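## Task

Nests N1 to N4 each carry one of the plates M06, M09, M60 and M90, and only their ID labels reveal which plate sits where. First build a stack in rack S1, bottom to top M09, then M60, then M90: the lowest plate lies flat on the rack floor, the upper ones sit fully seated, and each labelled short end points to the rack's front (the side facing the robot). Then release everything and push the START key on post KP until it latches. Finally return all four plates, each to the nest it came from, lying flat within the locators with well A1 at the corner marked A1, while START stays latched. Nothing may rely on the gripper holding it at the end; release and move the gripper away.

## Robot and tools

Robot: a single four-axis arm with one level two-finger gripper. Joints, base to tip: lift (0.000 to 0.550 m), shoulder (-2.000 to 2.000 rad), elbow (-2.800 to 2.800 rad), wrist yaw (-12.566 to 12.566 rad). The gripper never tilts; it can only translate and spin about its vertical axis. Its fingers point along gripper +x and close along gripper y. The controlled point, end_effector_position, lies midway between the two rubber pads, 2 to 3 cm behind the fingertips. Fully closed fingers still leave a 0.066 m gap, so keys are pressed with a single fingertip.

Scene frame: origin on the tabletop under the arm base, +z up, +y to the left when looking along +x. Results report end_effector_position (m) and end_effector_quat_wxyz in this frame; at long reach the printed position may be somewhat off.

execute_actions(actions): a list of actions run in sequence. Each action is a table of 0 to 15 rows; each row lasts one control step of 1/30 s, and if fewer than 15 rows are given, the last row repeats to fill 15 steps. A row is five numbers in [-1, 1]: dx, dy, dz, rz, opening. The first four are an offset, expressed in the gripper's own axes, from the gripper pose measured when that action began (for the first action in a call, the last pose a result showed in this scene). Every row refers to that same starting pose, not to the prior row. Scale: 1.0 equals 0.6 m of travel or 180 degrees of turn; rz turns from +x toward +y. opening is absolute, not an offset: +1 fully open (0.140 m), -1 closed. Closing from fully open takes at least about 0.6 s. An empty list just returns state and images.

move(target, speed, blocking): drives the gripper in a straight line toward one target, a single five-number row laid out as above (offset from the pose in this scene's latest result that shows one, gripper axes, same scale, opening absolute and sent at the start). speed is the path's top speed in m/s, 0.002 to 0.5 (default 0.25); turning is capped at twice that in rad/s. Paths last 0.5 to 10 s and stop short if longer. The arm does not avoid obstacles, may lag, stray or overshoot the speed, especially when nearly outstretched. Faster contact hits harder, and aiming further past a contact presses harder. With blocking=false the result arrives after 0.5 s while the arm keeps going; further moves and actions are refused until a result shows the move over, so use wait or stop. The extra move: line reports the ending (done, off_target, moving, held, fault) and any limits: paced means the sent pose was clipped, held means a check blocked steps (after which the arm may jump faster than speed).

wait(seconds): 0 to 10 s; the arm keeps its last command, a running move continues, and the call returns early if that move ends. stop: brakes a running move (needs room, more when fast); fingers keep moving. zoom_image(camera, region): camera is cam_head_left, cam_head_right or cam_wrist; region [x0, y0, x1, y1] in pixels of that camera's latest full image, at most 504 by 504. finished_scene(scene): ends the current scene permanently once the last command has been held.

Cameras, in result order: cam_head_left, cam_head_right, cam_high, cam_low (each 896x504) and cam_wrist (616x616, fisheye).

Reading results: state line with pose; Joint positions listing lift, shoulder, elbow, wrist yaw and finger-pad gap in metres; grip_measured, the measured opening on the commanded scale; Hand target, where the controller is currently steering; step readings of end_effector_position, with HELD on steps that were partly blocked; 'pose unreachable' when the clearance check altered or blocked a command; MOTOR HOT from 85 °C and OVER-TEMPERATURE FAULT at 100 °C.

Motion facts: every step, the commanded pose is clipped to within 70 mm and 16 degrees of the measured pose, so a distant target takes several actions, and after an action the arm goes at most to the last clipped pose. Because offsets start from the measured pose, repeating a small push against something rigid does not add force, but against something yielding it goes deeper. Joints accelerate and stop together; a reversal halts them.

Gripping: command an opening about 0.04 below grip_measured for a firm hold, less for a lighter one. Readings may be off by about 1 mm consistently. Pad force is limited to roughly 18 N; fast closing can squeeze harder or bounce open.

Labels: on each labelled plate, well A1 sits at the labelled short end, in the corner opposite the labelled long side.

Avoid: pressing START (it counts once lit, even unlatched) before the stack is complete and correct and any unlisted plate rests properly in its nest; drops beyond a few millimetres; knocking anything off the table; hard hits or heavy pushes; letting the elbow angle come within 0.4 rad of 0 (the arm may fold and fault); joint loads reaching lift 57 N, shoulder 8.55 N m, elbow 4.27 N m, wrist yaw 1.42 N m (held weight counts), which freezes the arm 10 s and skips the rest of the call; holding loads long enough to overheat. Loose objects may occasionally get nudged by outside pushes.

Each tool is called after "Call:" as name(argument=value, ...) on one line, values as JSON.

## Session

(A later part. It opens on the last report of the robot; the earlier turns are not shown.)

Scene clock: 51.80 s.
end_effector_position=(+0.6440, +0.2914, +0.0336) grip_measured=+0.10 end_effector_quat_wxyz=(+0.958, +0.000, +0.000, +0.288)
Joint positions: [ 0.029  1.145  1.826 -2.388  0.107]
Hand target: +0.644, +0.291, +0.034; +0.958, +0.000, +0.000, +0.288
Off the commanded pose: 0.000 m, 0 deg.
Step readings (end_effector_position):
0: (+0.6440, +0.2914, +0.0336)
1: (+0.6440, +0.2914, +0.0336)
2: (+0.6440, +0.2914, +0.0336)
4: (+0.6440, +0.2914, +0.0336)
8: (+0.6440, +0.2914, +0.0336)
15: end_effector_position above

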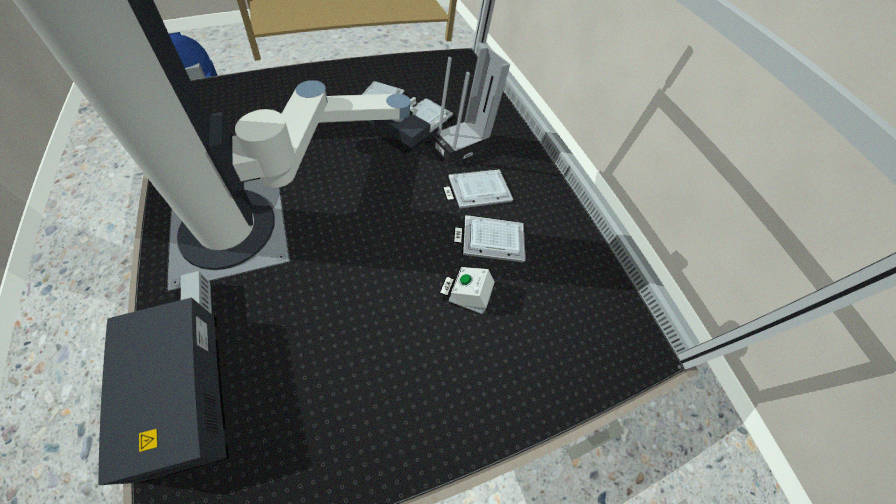

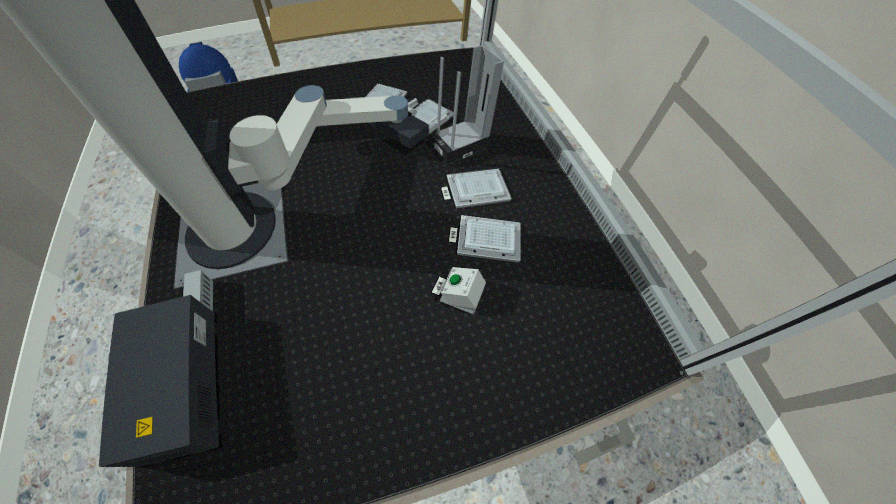

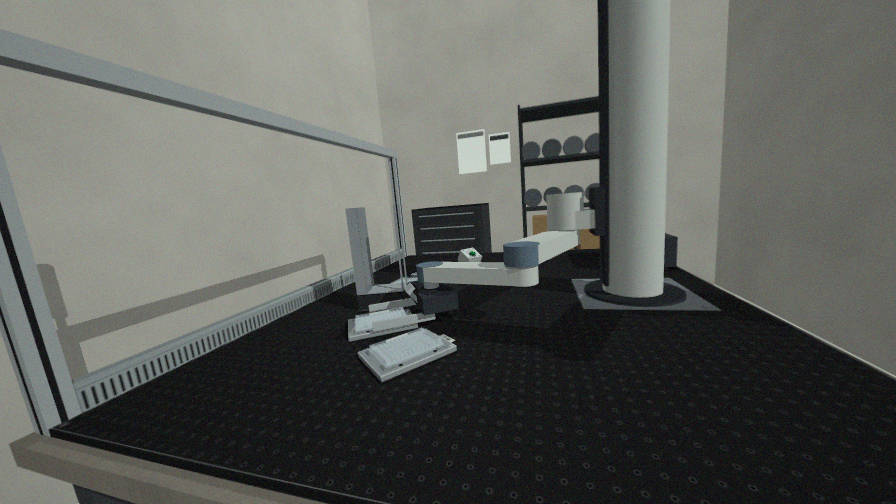

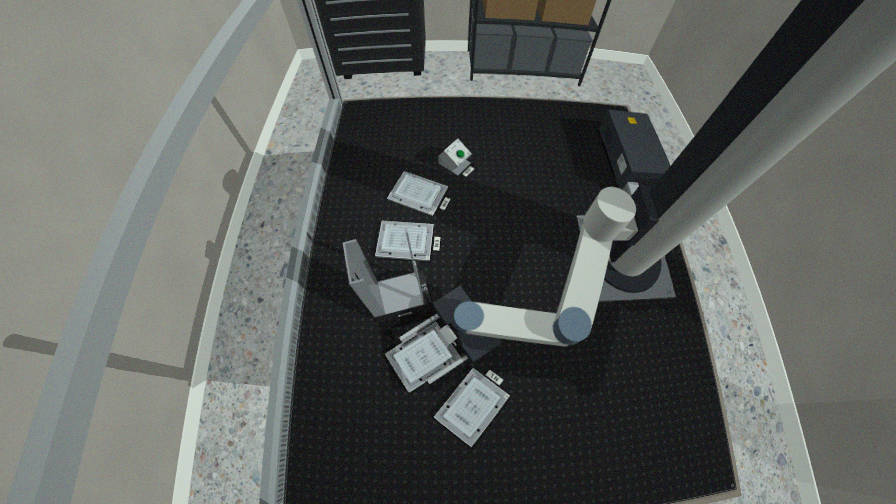

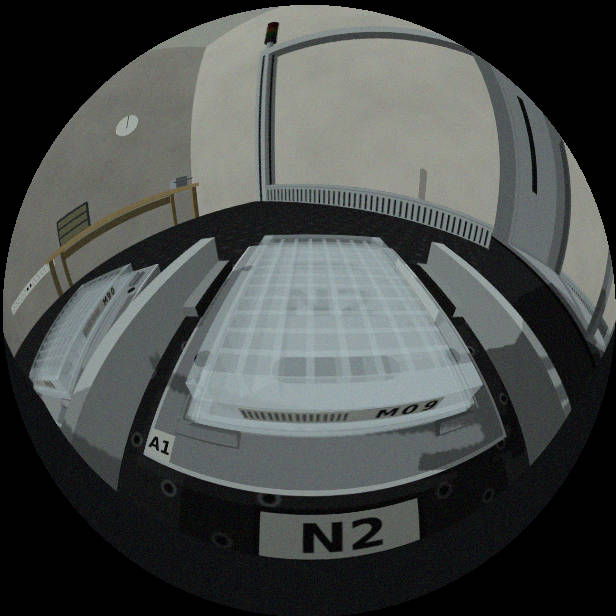

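Call:
move(target=[0, 0, -0.4778, 0, 0.4], speed=0.3)

Scene clock: 80.37 s.
end_effector_position=(+0.6440, +0.2916, +0.0650) grip_measured=+0.40 end_effector_quat_wxyz=(+0.958, +0.000, +0.000, +0.287)
Joint positions: [ 0.06   1.145  1.827 -2.389  0.118]
Hand target: +0.644, +0.292, +0.065; +0.958, +0.000, +0.000, +0.287
Off the commanded pose: 0.000 m, 0 deg.
move: done

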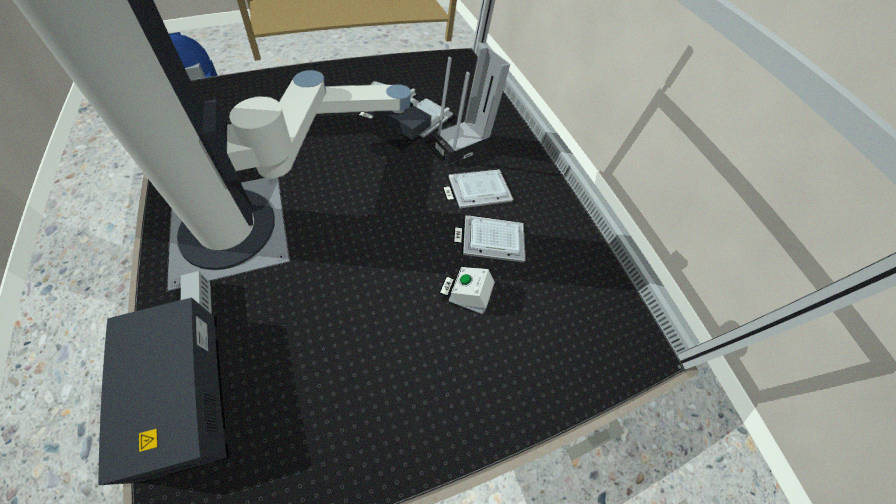

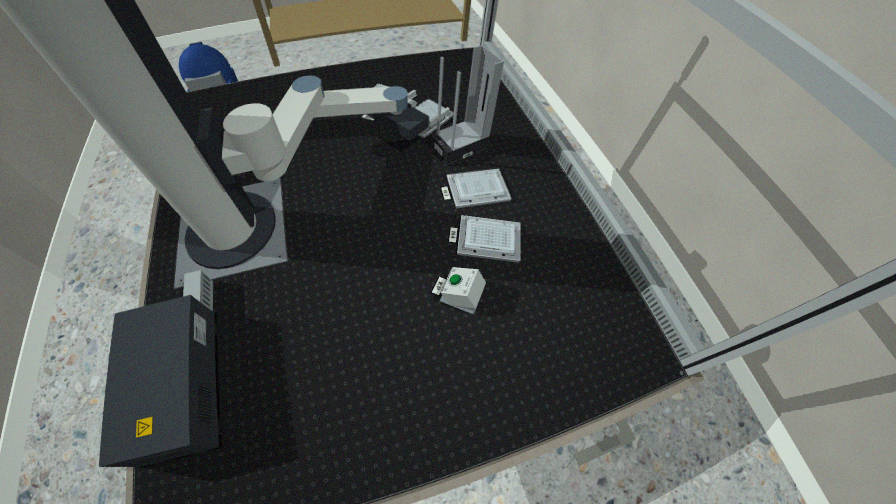

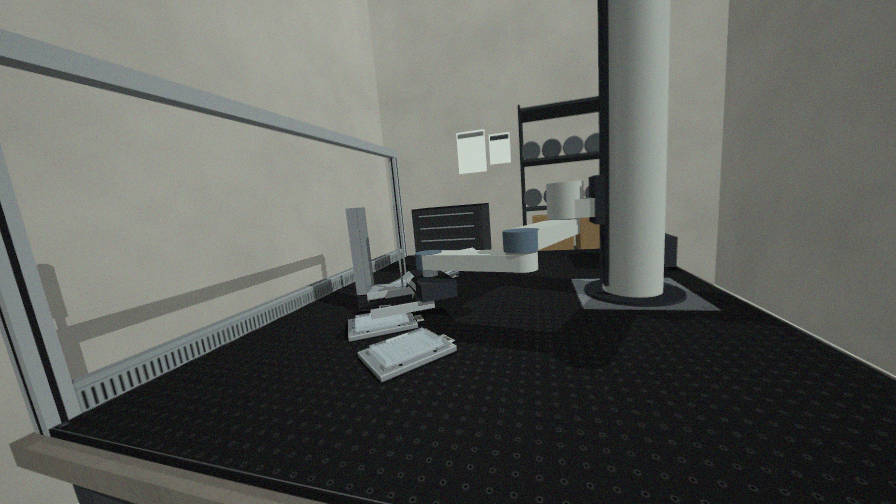

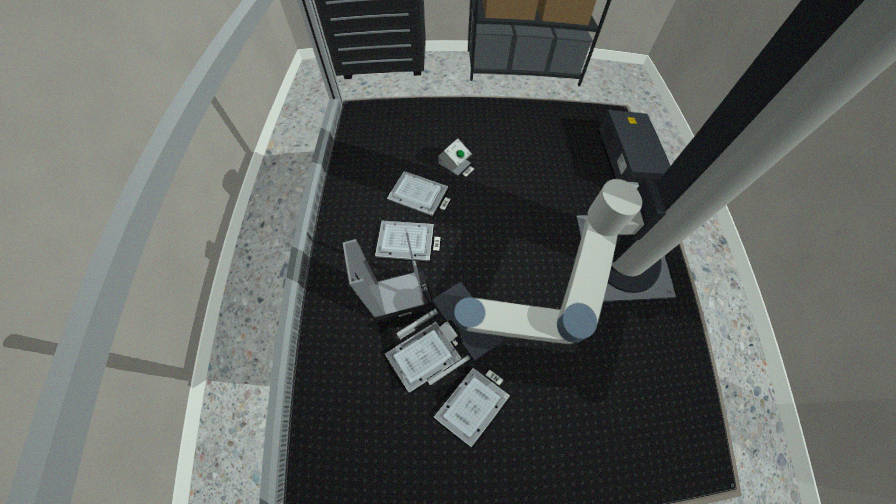

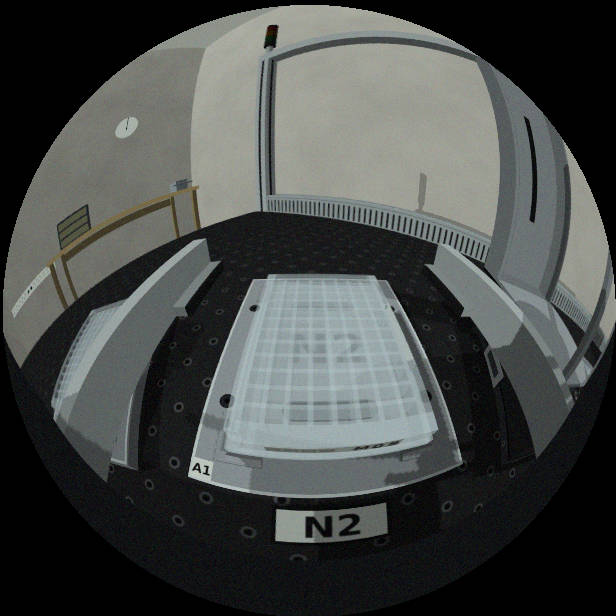

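Call:
move(target=[0, 0, -0.0525, 0, -0.3], speed=0.06)

Call:
execute_actions(actions=[[[0,0,0,0,-0.36],[0,0,0,0,-0.40],[0,0,0,0,-0.44],[0,0,0,0,-0.47],[0,0,0,0,-0.50],[0,0,0,0,-0.52],[0,0,0,0,-0.54],[0,0,0,0,-0.56],[0,0,0,0,-0.58],[0,0,0,0,-0.60],[0,0,0,0,-0.61]]])

Scene clock: 81.57 s.
end_effector_position=(+0.6440, +0.2916, +0.0335) grip_measured=-0.30 end_effector_quat_wxyz=(+0.958, +0.000, +0.000, +0.287)
Joint positions: [ 0.028  1.145  1.827 -2.389  0.092]
Hand target: +0.644, +0.292, +0.034; +0.958, +0.000, +0.000, +0.287
Off the commanded pose: 0.000 m, 0 deg.
move: done

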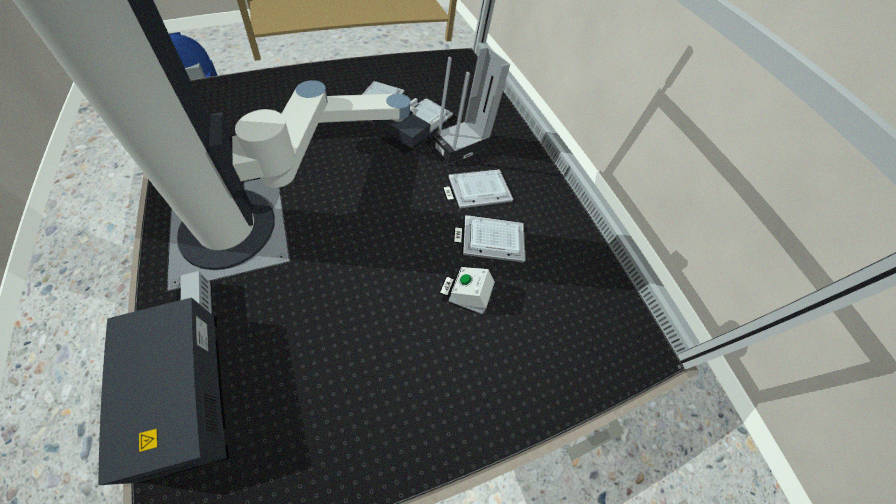

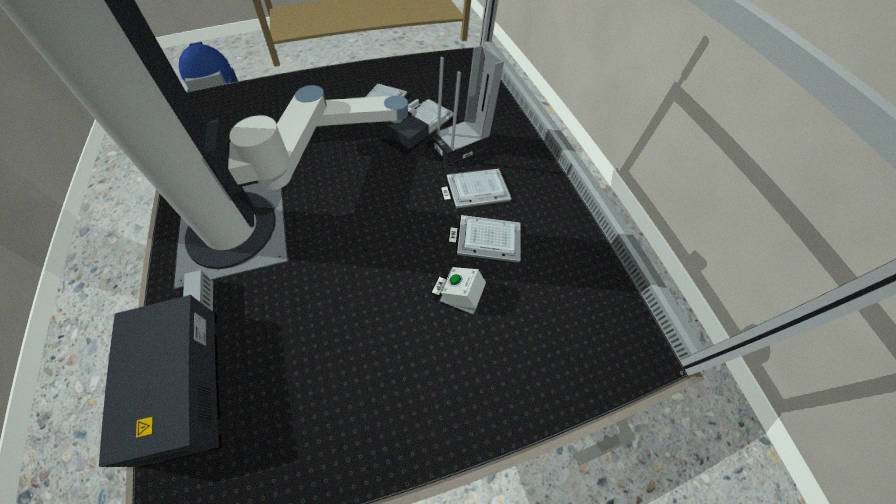

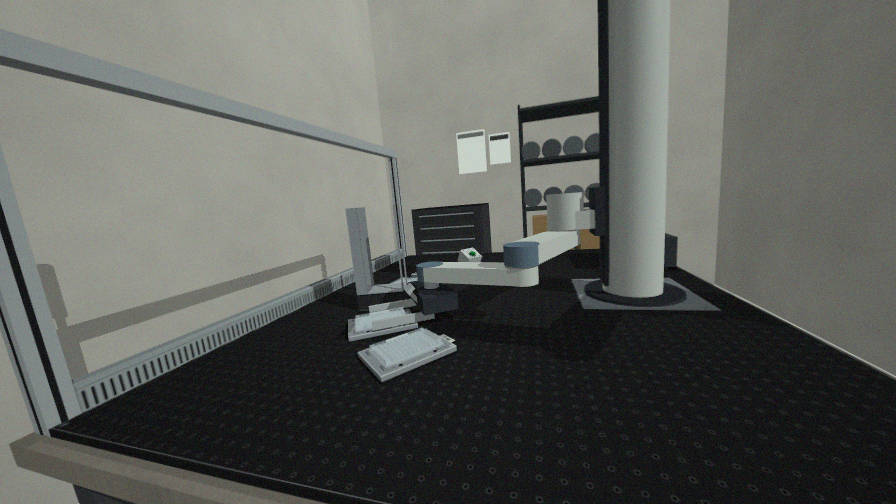

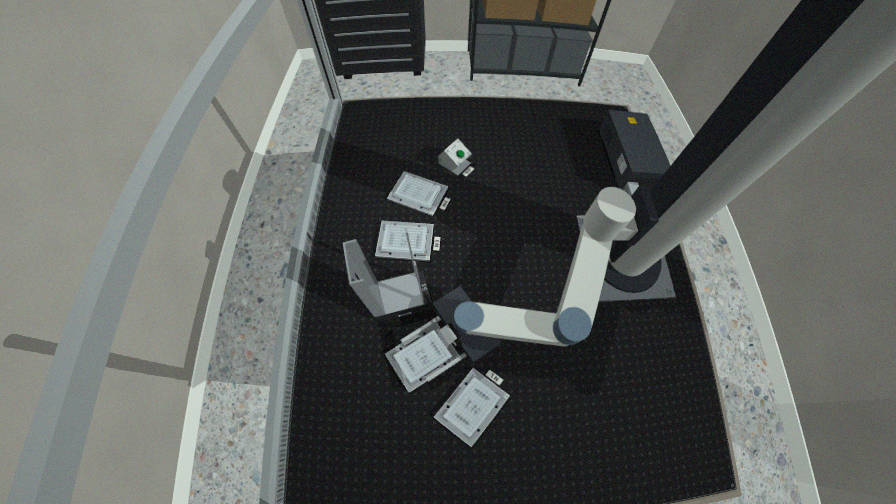

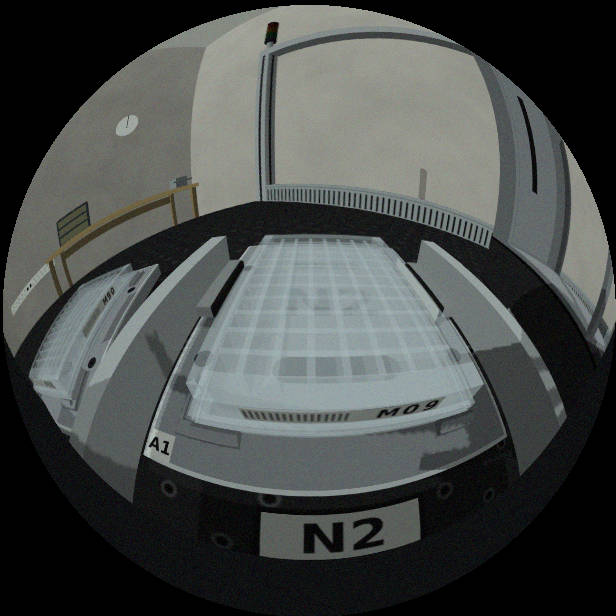

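Scene clock: 82.07 s.
end_effector_position=(+0.6441, +0.2915, +0.0335) grip_measured=-0.57 end_effector_quat_wxyz=(+0.958, +0.000, +0.000, +0.287)
Joint positions: [ 0.028  1.145  1.827 -2.39   0.082]
Hand target: +0.644, +0.292, +0.033; +0.958, +0.000, +0.000, +0.287
Off the commanded pose: 0.000 m, 0 deg.
Step readings (end_effector_position):
0: (+0.6440, +0.2916, +0.0335)
1: (+0.6440, +0.2916, +0.0335)
2: (+0.6440, +0.2916, +0.0335)
4: (+0.6440, +0.2916, +0.0335)
8: (+0.6440, +0.2916, +0.0335)
15: end_effector_position above

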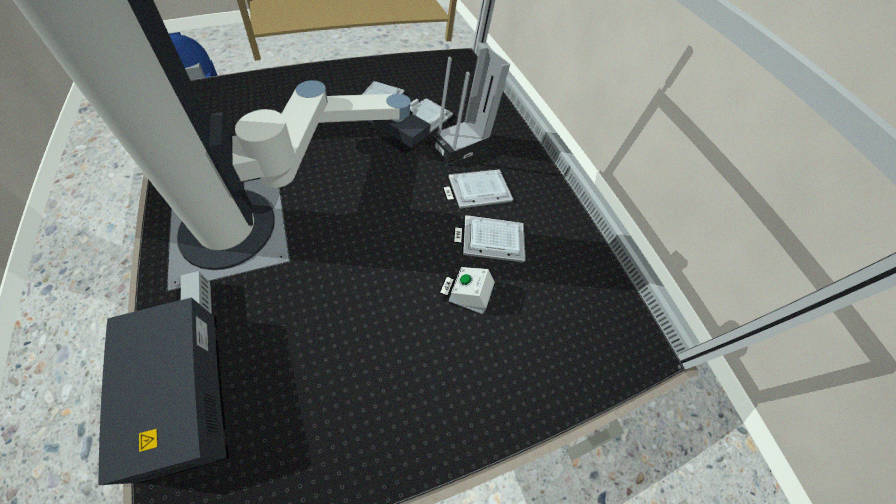

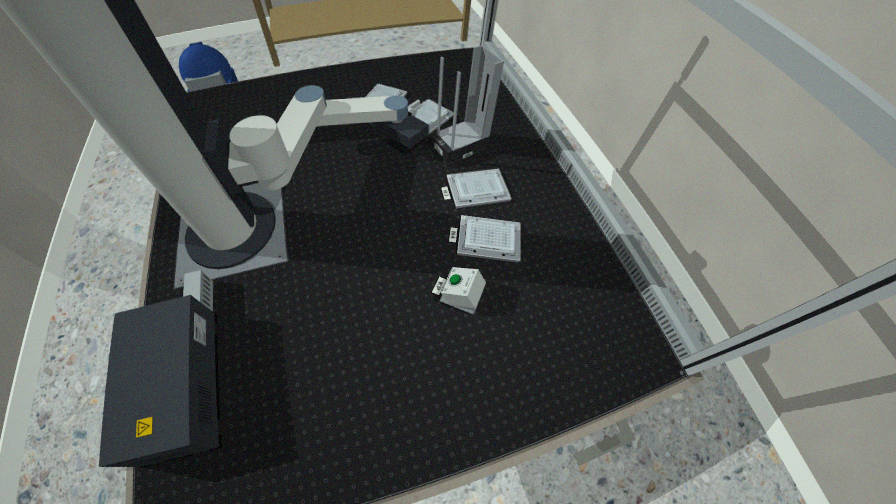

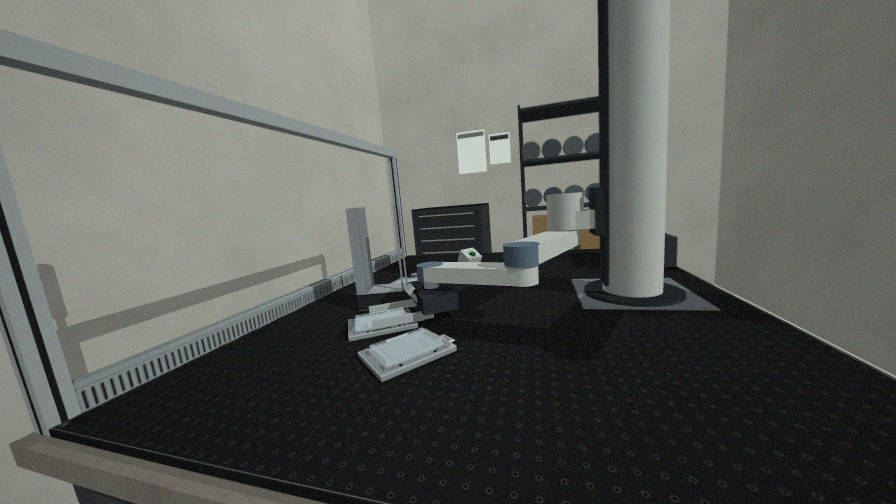

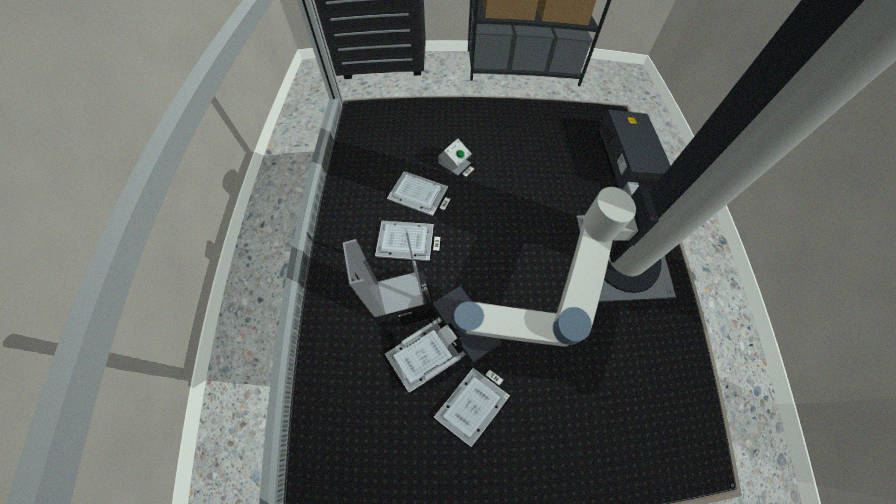

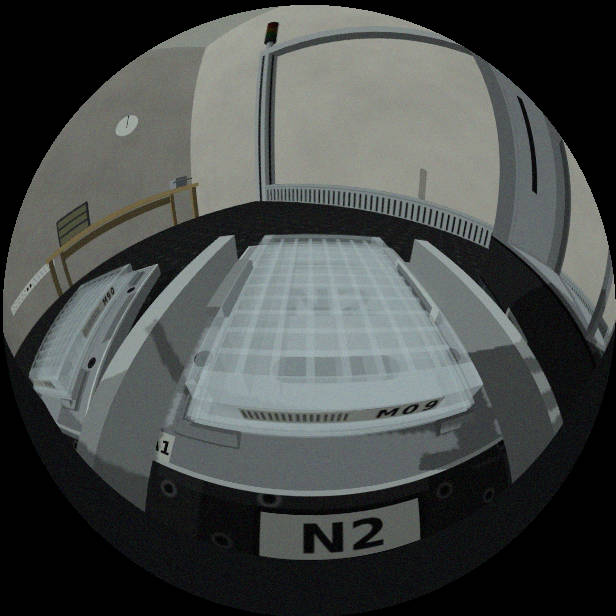

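Call:
move(target=[0, 0, 0.5275, 0, -0.61], speed=0.25)

Scene clock: 84.30 s.
end_effector_position=(+0.6441, +0.2915, +0.3500) grip_measured=-0.57 end_effector_quat_wxyz=(+0.958, +0.000, +0.000, +0.287)
Joint positions: [ 0.345  1.145  1.827 -2.39   0.082]
Hand target: +0.644, +0.291, +0.350; +0.958, +0.000, +0.000, +0.287
Off the commanded pose: 0.000 m, 0 deg.
move: done

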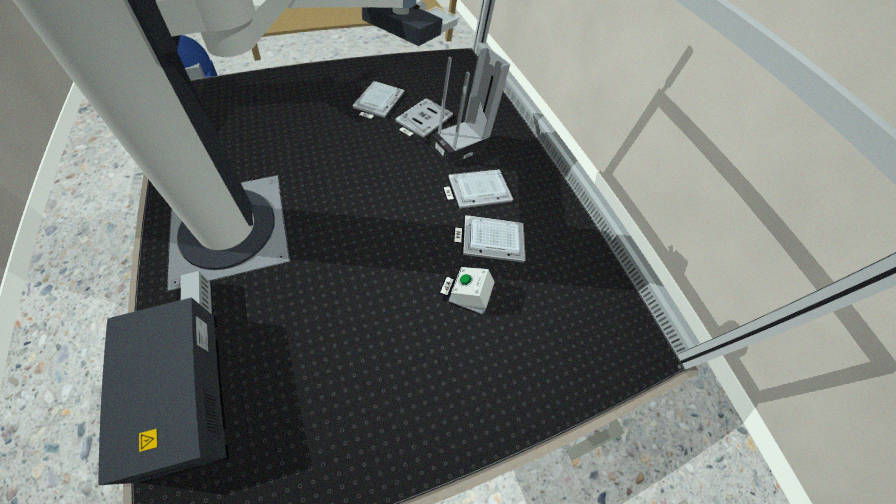

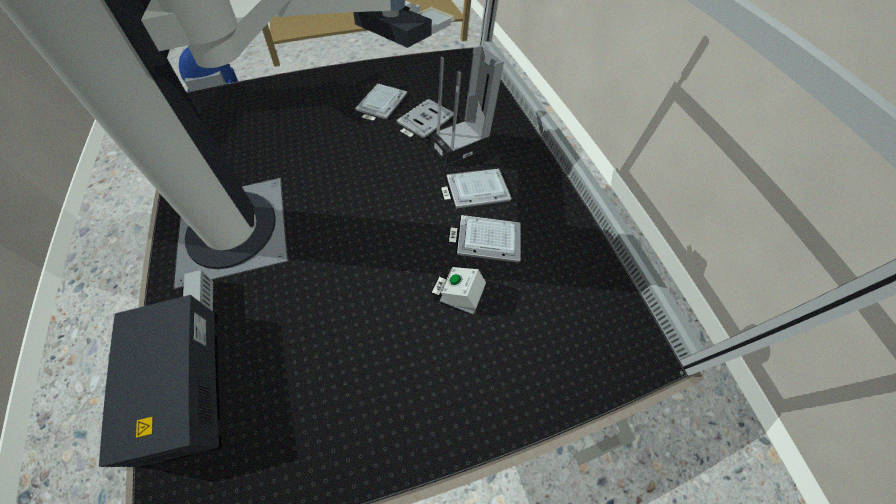

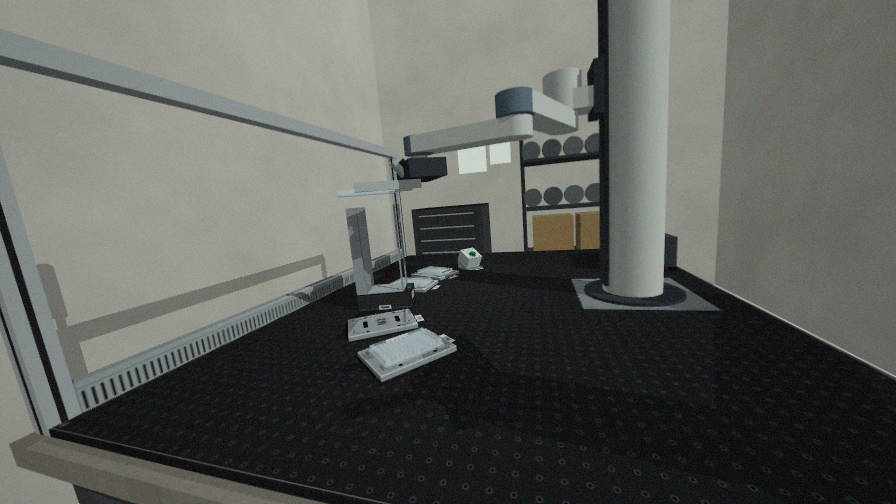

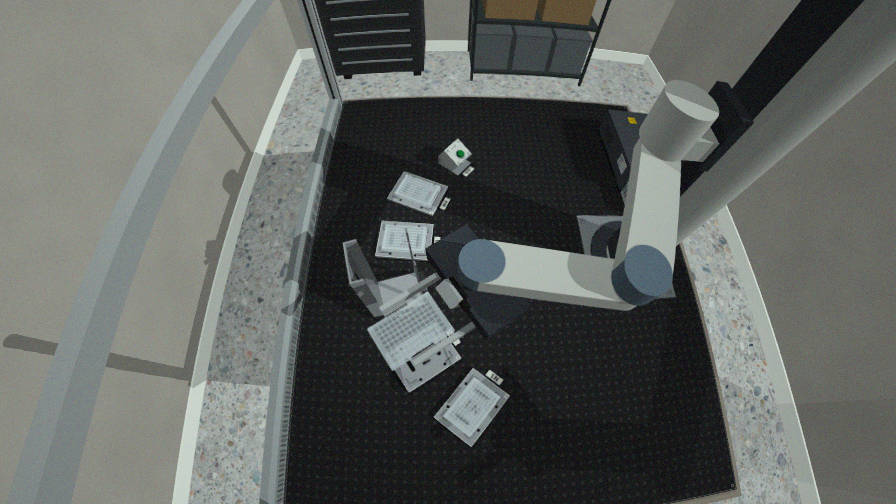

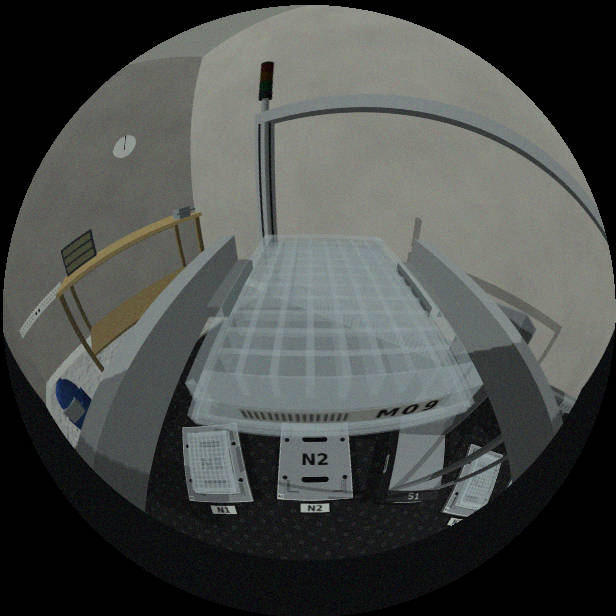

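Call:
move(target=[-0.0470, -0.2907, 0.0, -0.1047, -0.61], speed=0.25)

Scene clock: 87.37 s.
end_effector_position=(+0.7165, +0.1301, +0.3500) grip_measured=-0.57 end_effector_quat_wxyz=(+0.992, +0.000, +0.000, +0.126)
Joint positions: [ 0.345  0.815  1.856 -2.418  0.082]
Hand target: +0.716, +0.130, +0.350; +0.992, +0.000, +0.000, +0.126
Off the commanded pose: 0.000 m, 0 deg.
move: done

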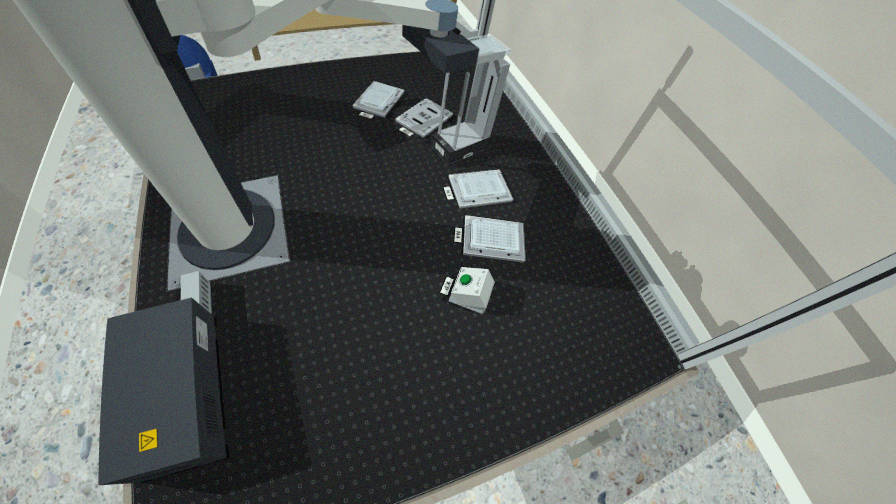

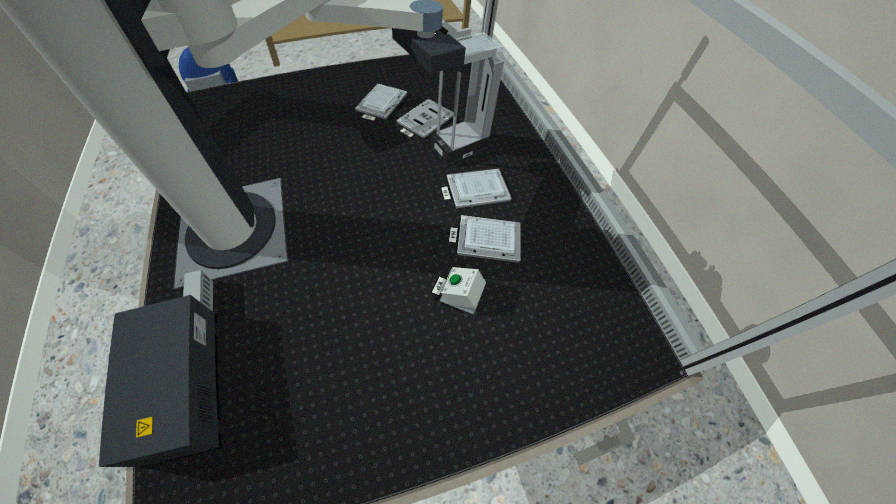

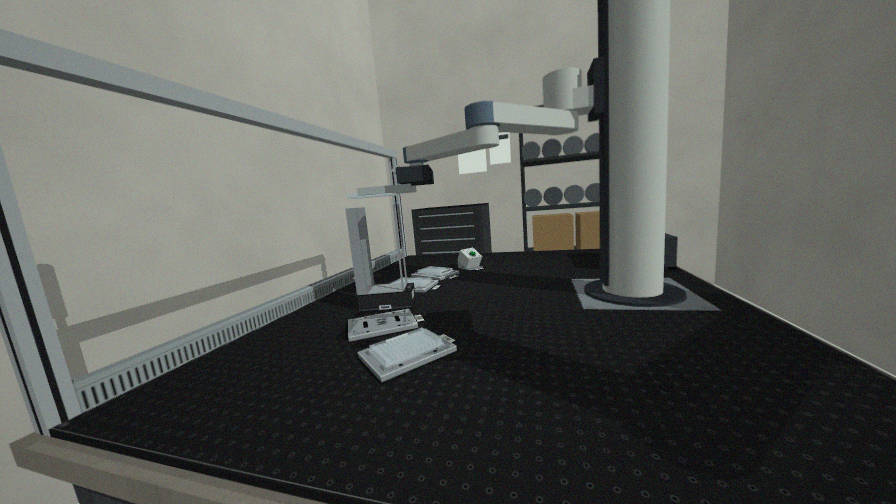

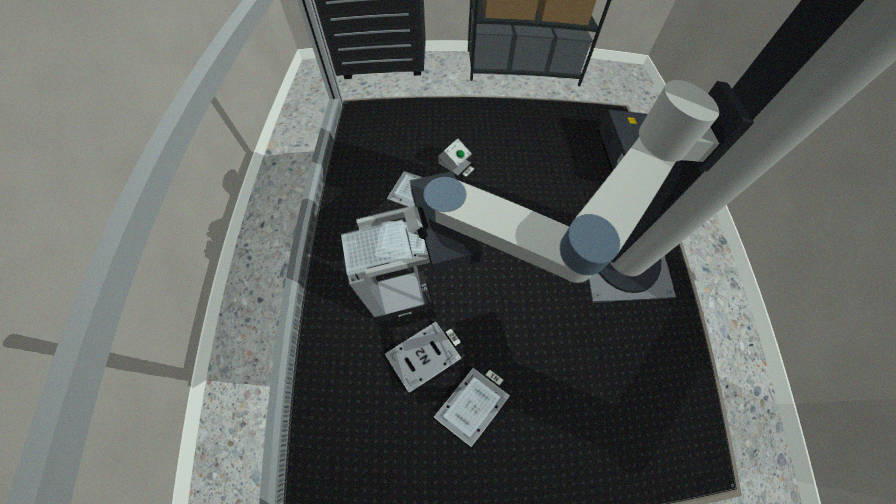

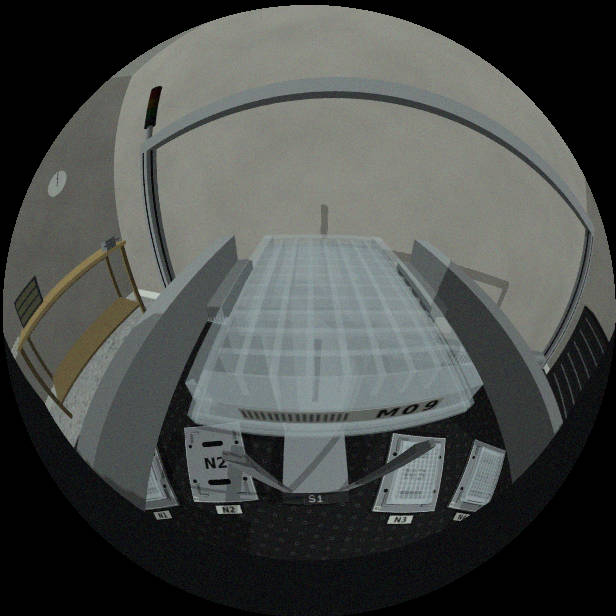

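Call:
zoom_image(camera="cam_high", region=[330, 160, 450, 230])

Call:
zoom_image(camera="cam_wrist", region=[170, 370, 490, 510])

Region (330, 160, 450, 230) of cam_high's 896x504 image, scaled by 4.200, with more detail than that image has; it fills the top 294 rows of this view, and the rest is white.

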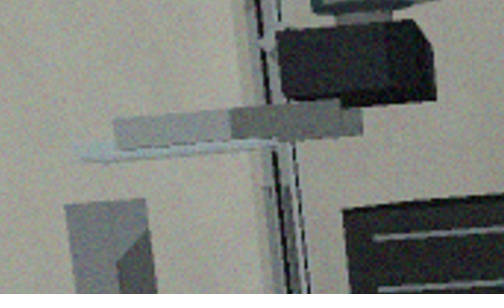

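Region (170, 370, 490, 510) of cam_wrist's 616x616 image, scaled by 1.575, with more detail than that image has; it fills the top 220 rows of this view, and the rest is white.

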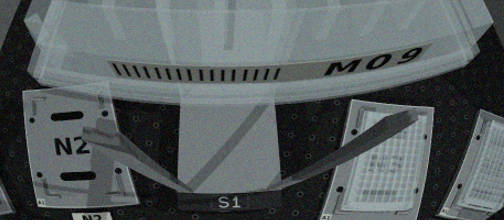

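Call:
move(target=[0, 0, -0.033, 0, -0.61], speed=0.05)

Call:
zoom_image(camera="cam_wrist", region=[150, 360, 510, 520])

Scene clock: 88.83 s.
end_effector_position=(+0.7165, +0.1302, +0.3301) grip_measured=-0.57 end_effector_quat_wxyz=(+0.992, +0.000, +0.000, +0.126)
Joint positions: [ 0.325  0.815  1.856 -2.418  0.082]
Hand target: +0.717, +0.130, +0.330; +0.992, +0.000, +0.000, +0.126
Off the commanded pose: 0.000 m, 0 deg.
move: done

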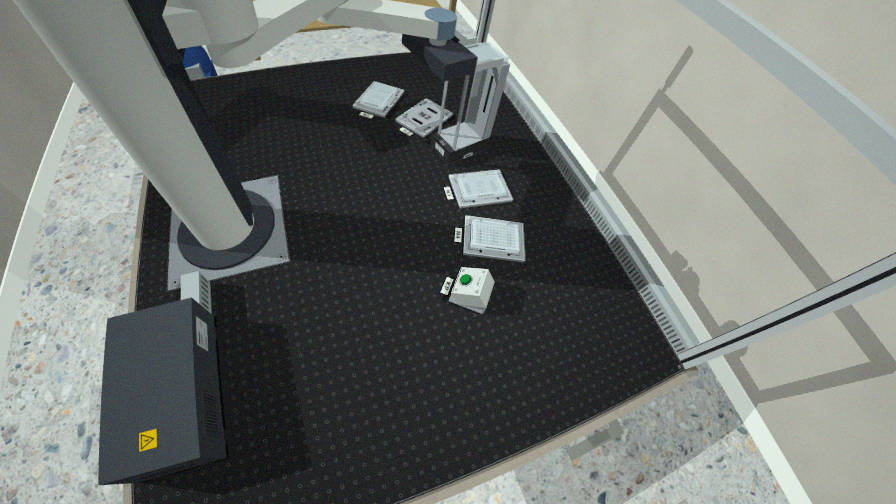

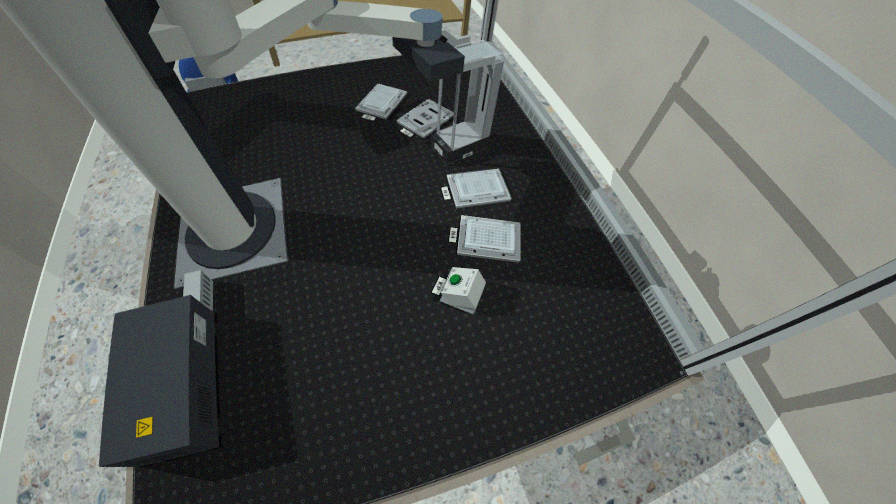

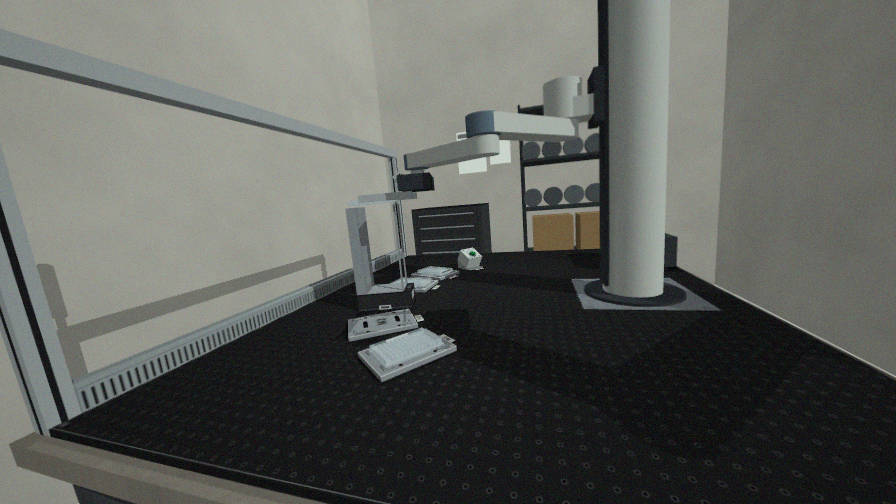

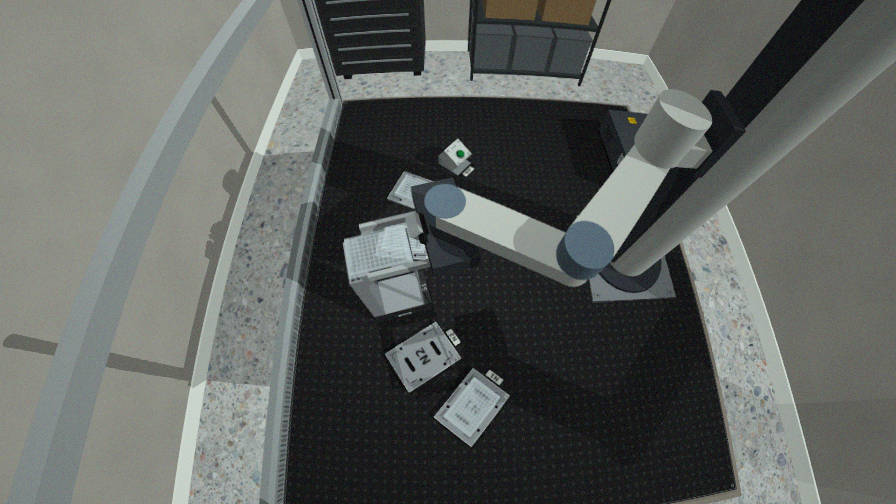

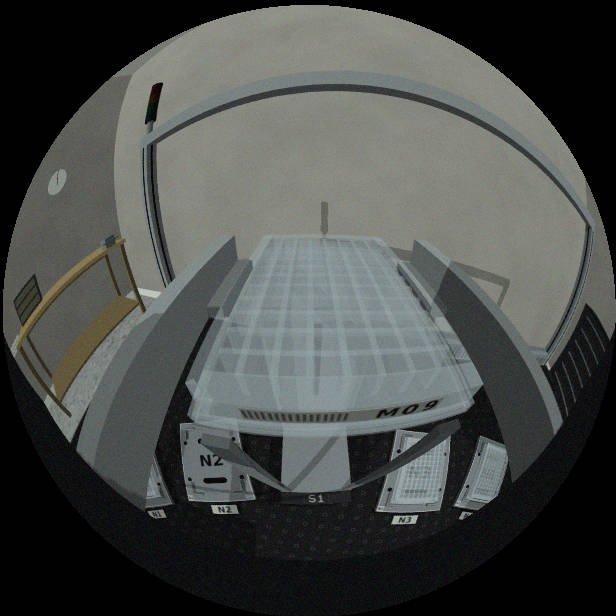

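Region (150, 360, 510, 520) of cam_wrist's 616x616 image, scaled by 1.400, with more detail than that image has.

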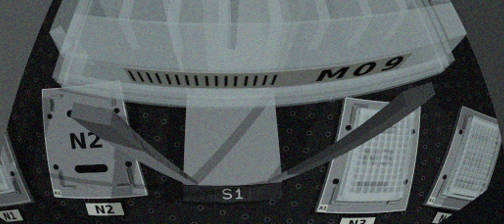

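Call:
zoom_image(camera="cam_wrist", region=[170, 380, 270, 470])

Call:
zoom_image(camera="cam_wrist", region=[400, 370, 500, 460])

Region (170, 380, 270, 470) of cam_wrist's 616x616 image, scaled by 5.040, with more detail than that image has; it fills the top 454 rows of this view, and the rest is white.

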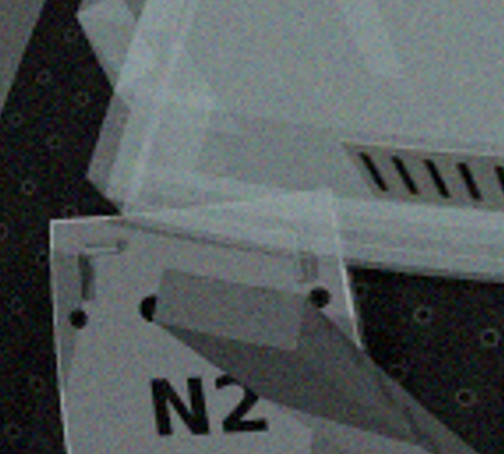

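Region (400, 370, 500, 460) of cam_wrist's 616x616 image, scaled by 5.040, with more detail than that image has; it fills the top 454 rows of this view, and the rest is white.

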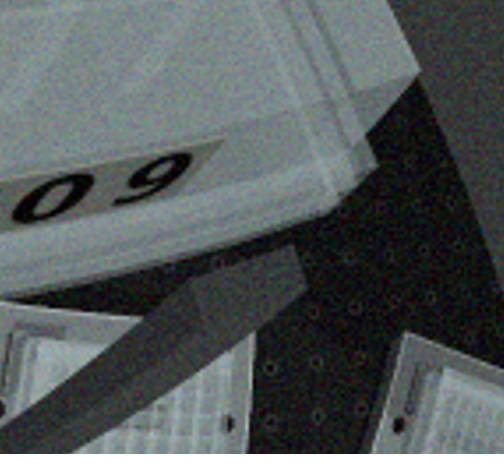

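Call:
zoom_image(camera="cam_low", region=[330, 200, 450, 320])

Call:
zoom_image(camera="cam_wrist", region=[220, 220, 420, 330])

Region (330, 200, 450, 320) of cam_low's 896x504 image, scaled by 4.200, with more detail than that image has.

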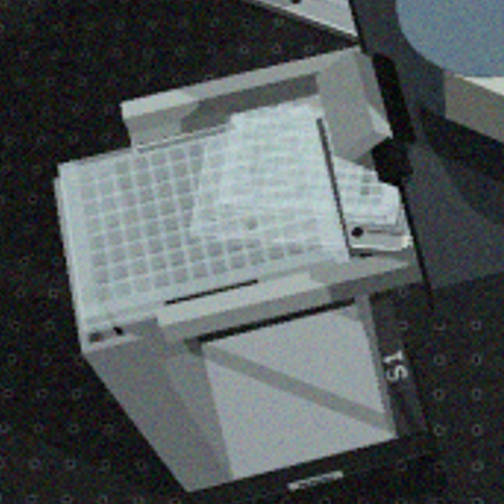

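Region (220, 220, 420, 330) of cam_wrist's 616x616 image, scaled by 2.520, with more detail than that image has; it fills the top 277 rows of this view, and the rest is white.

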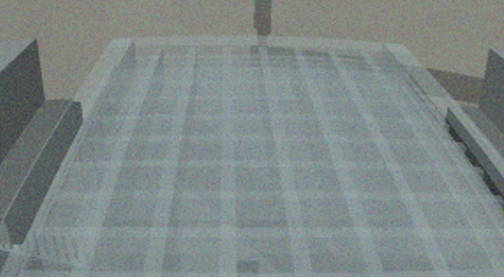

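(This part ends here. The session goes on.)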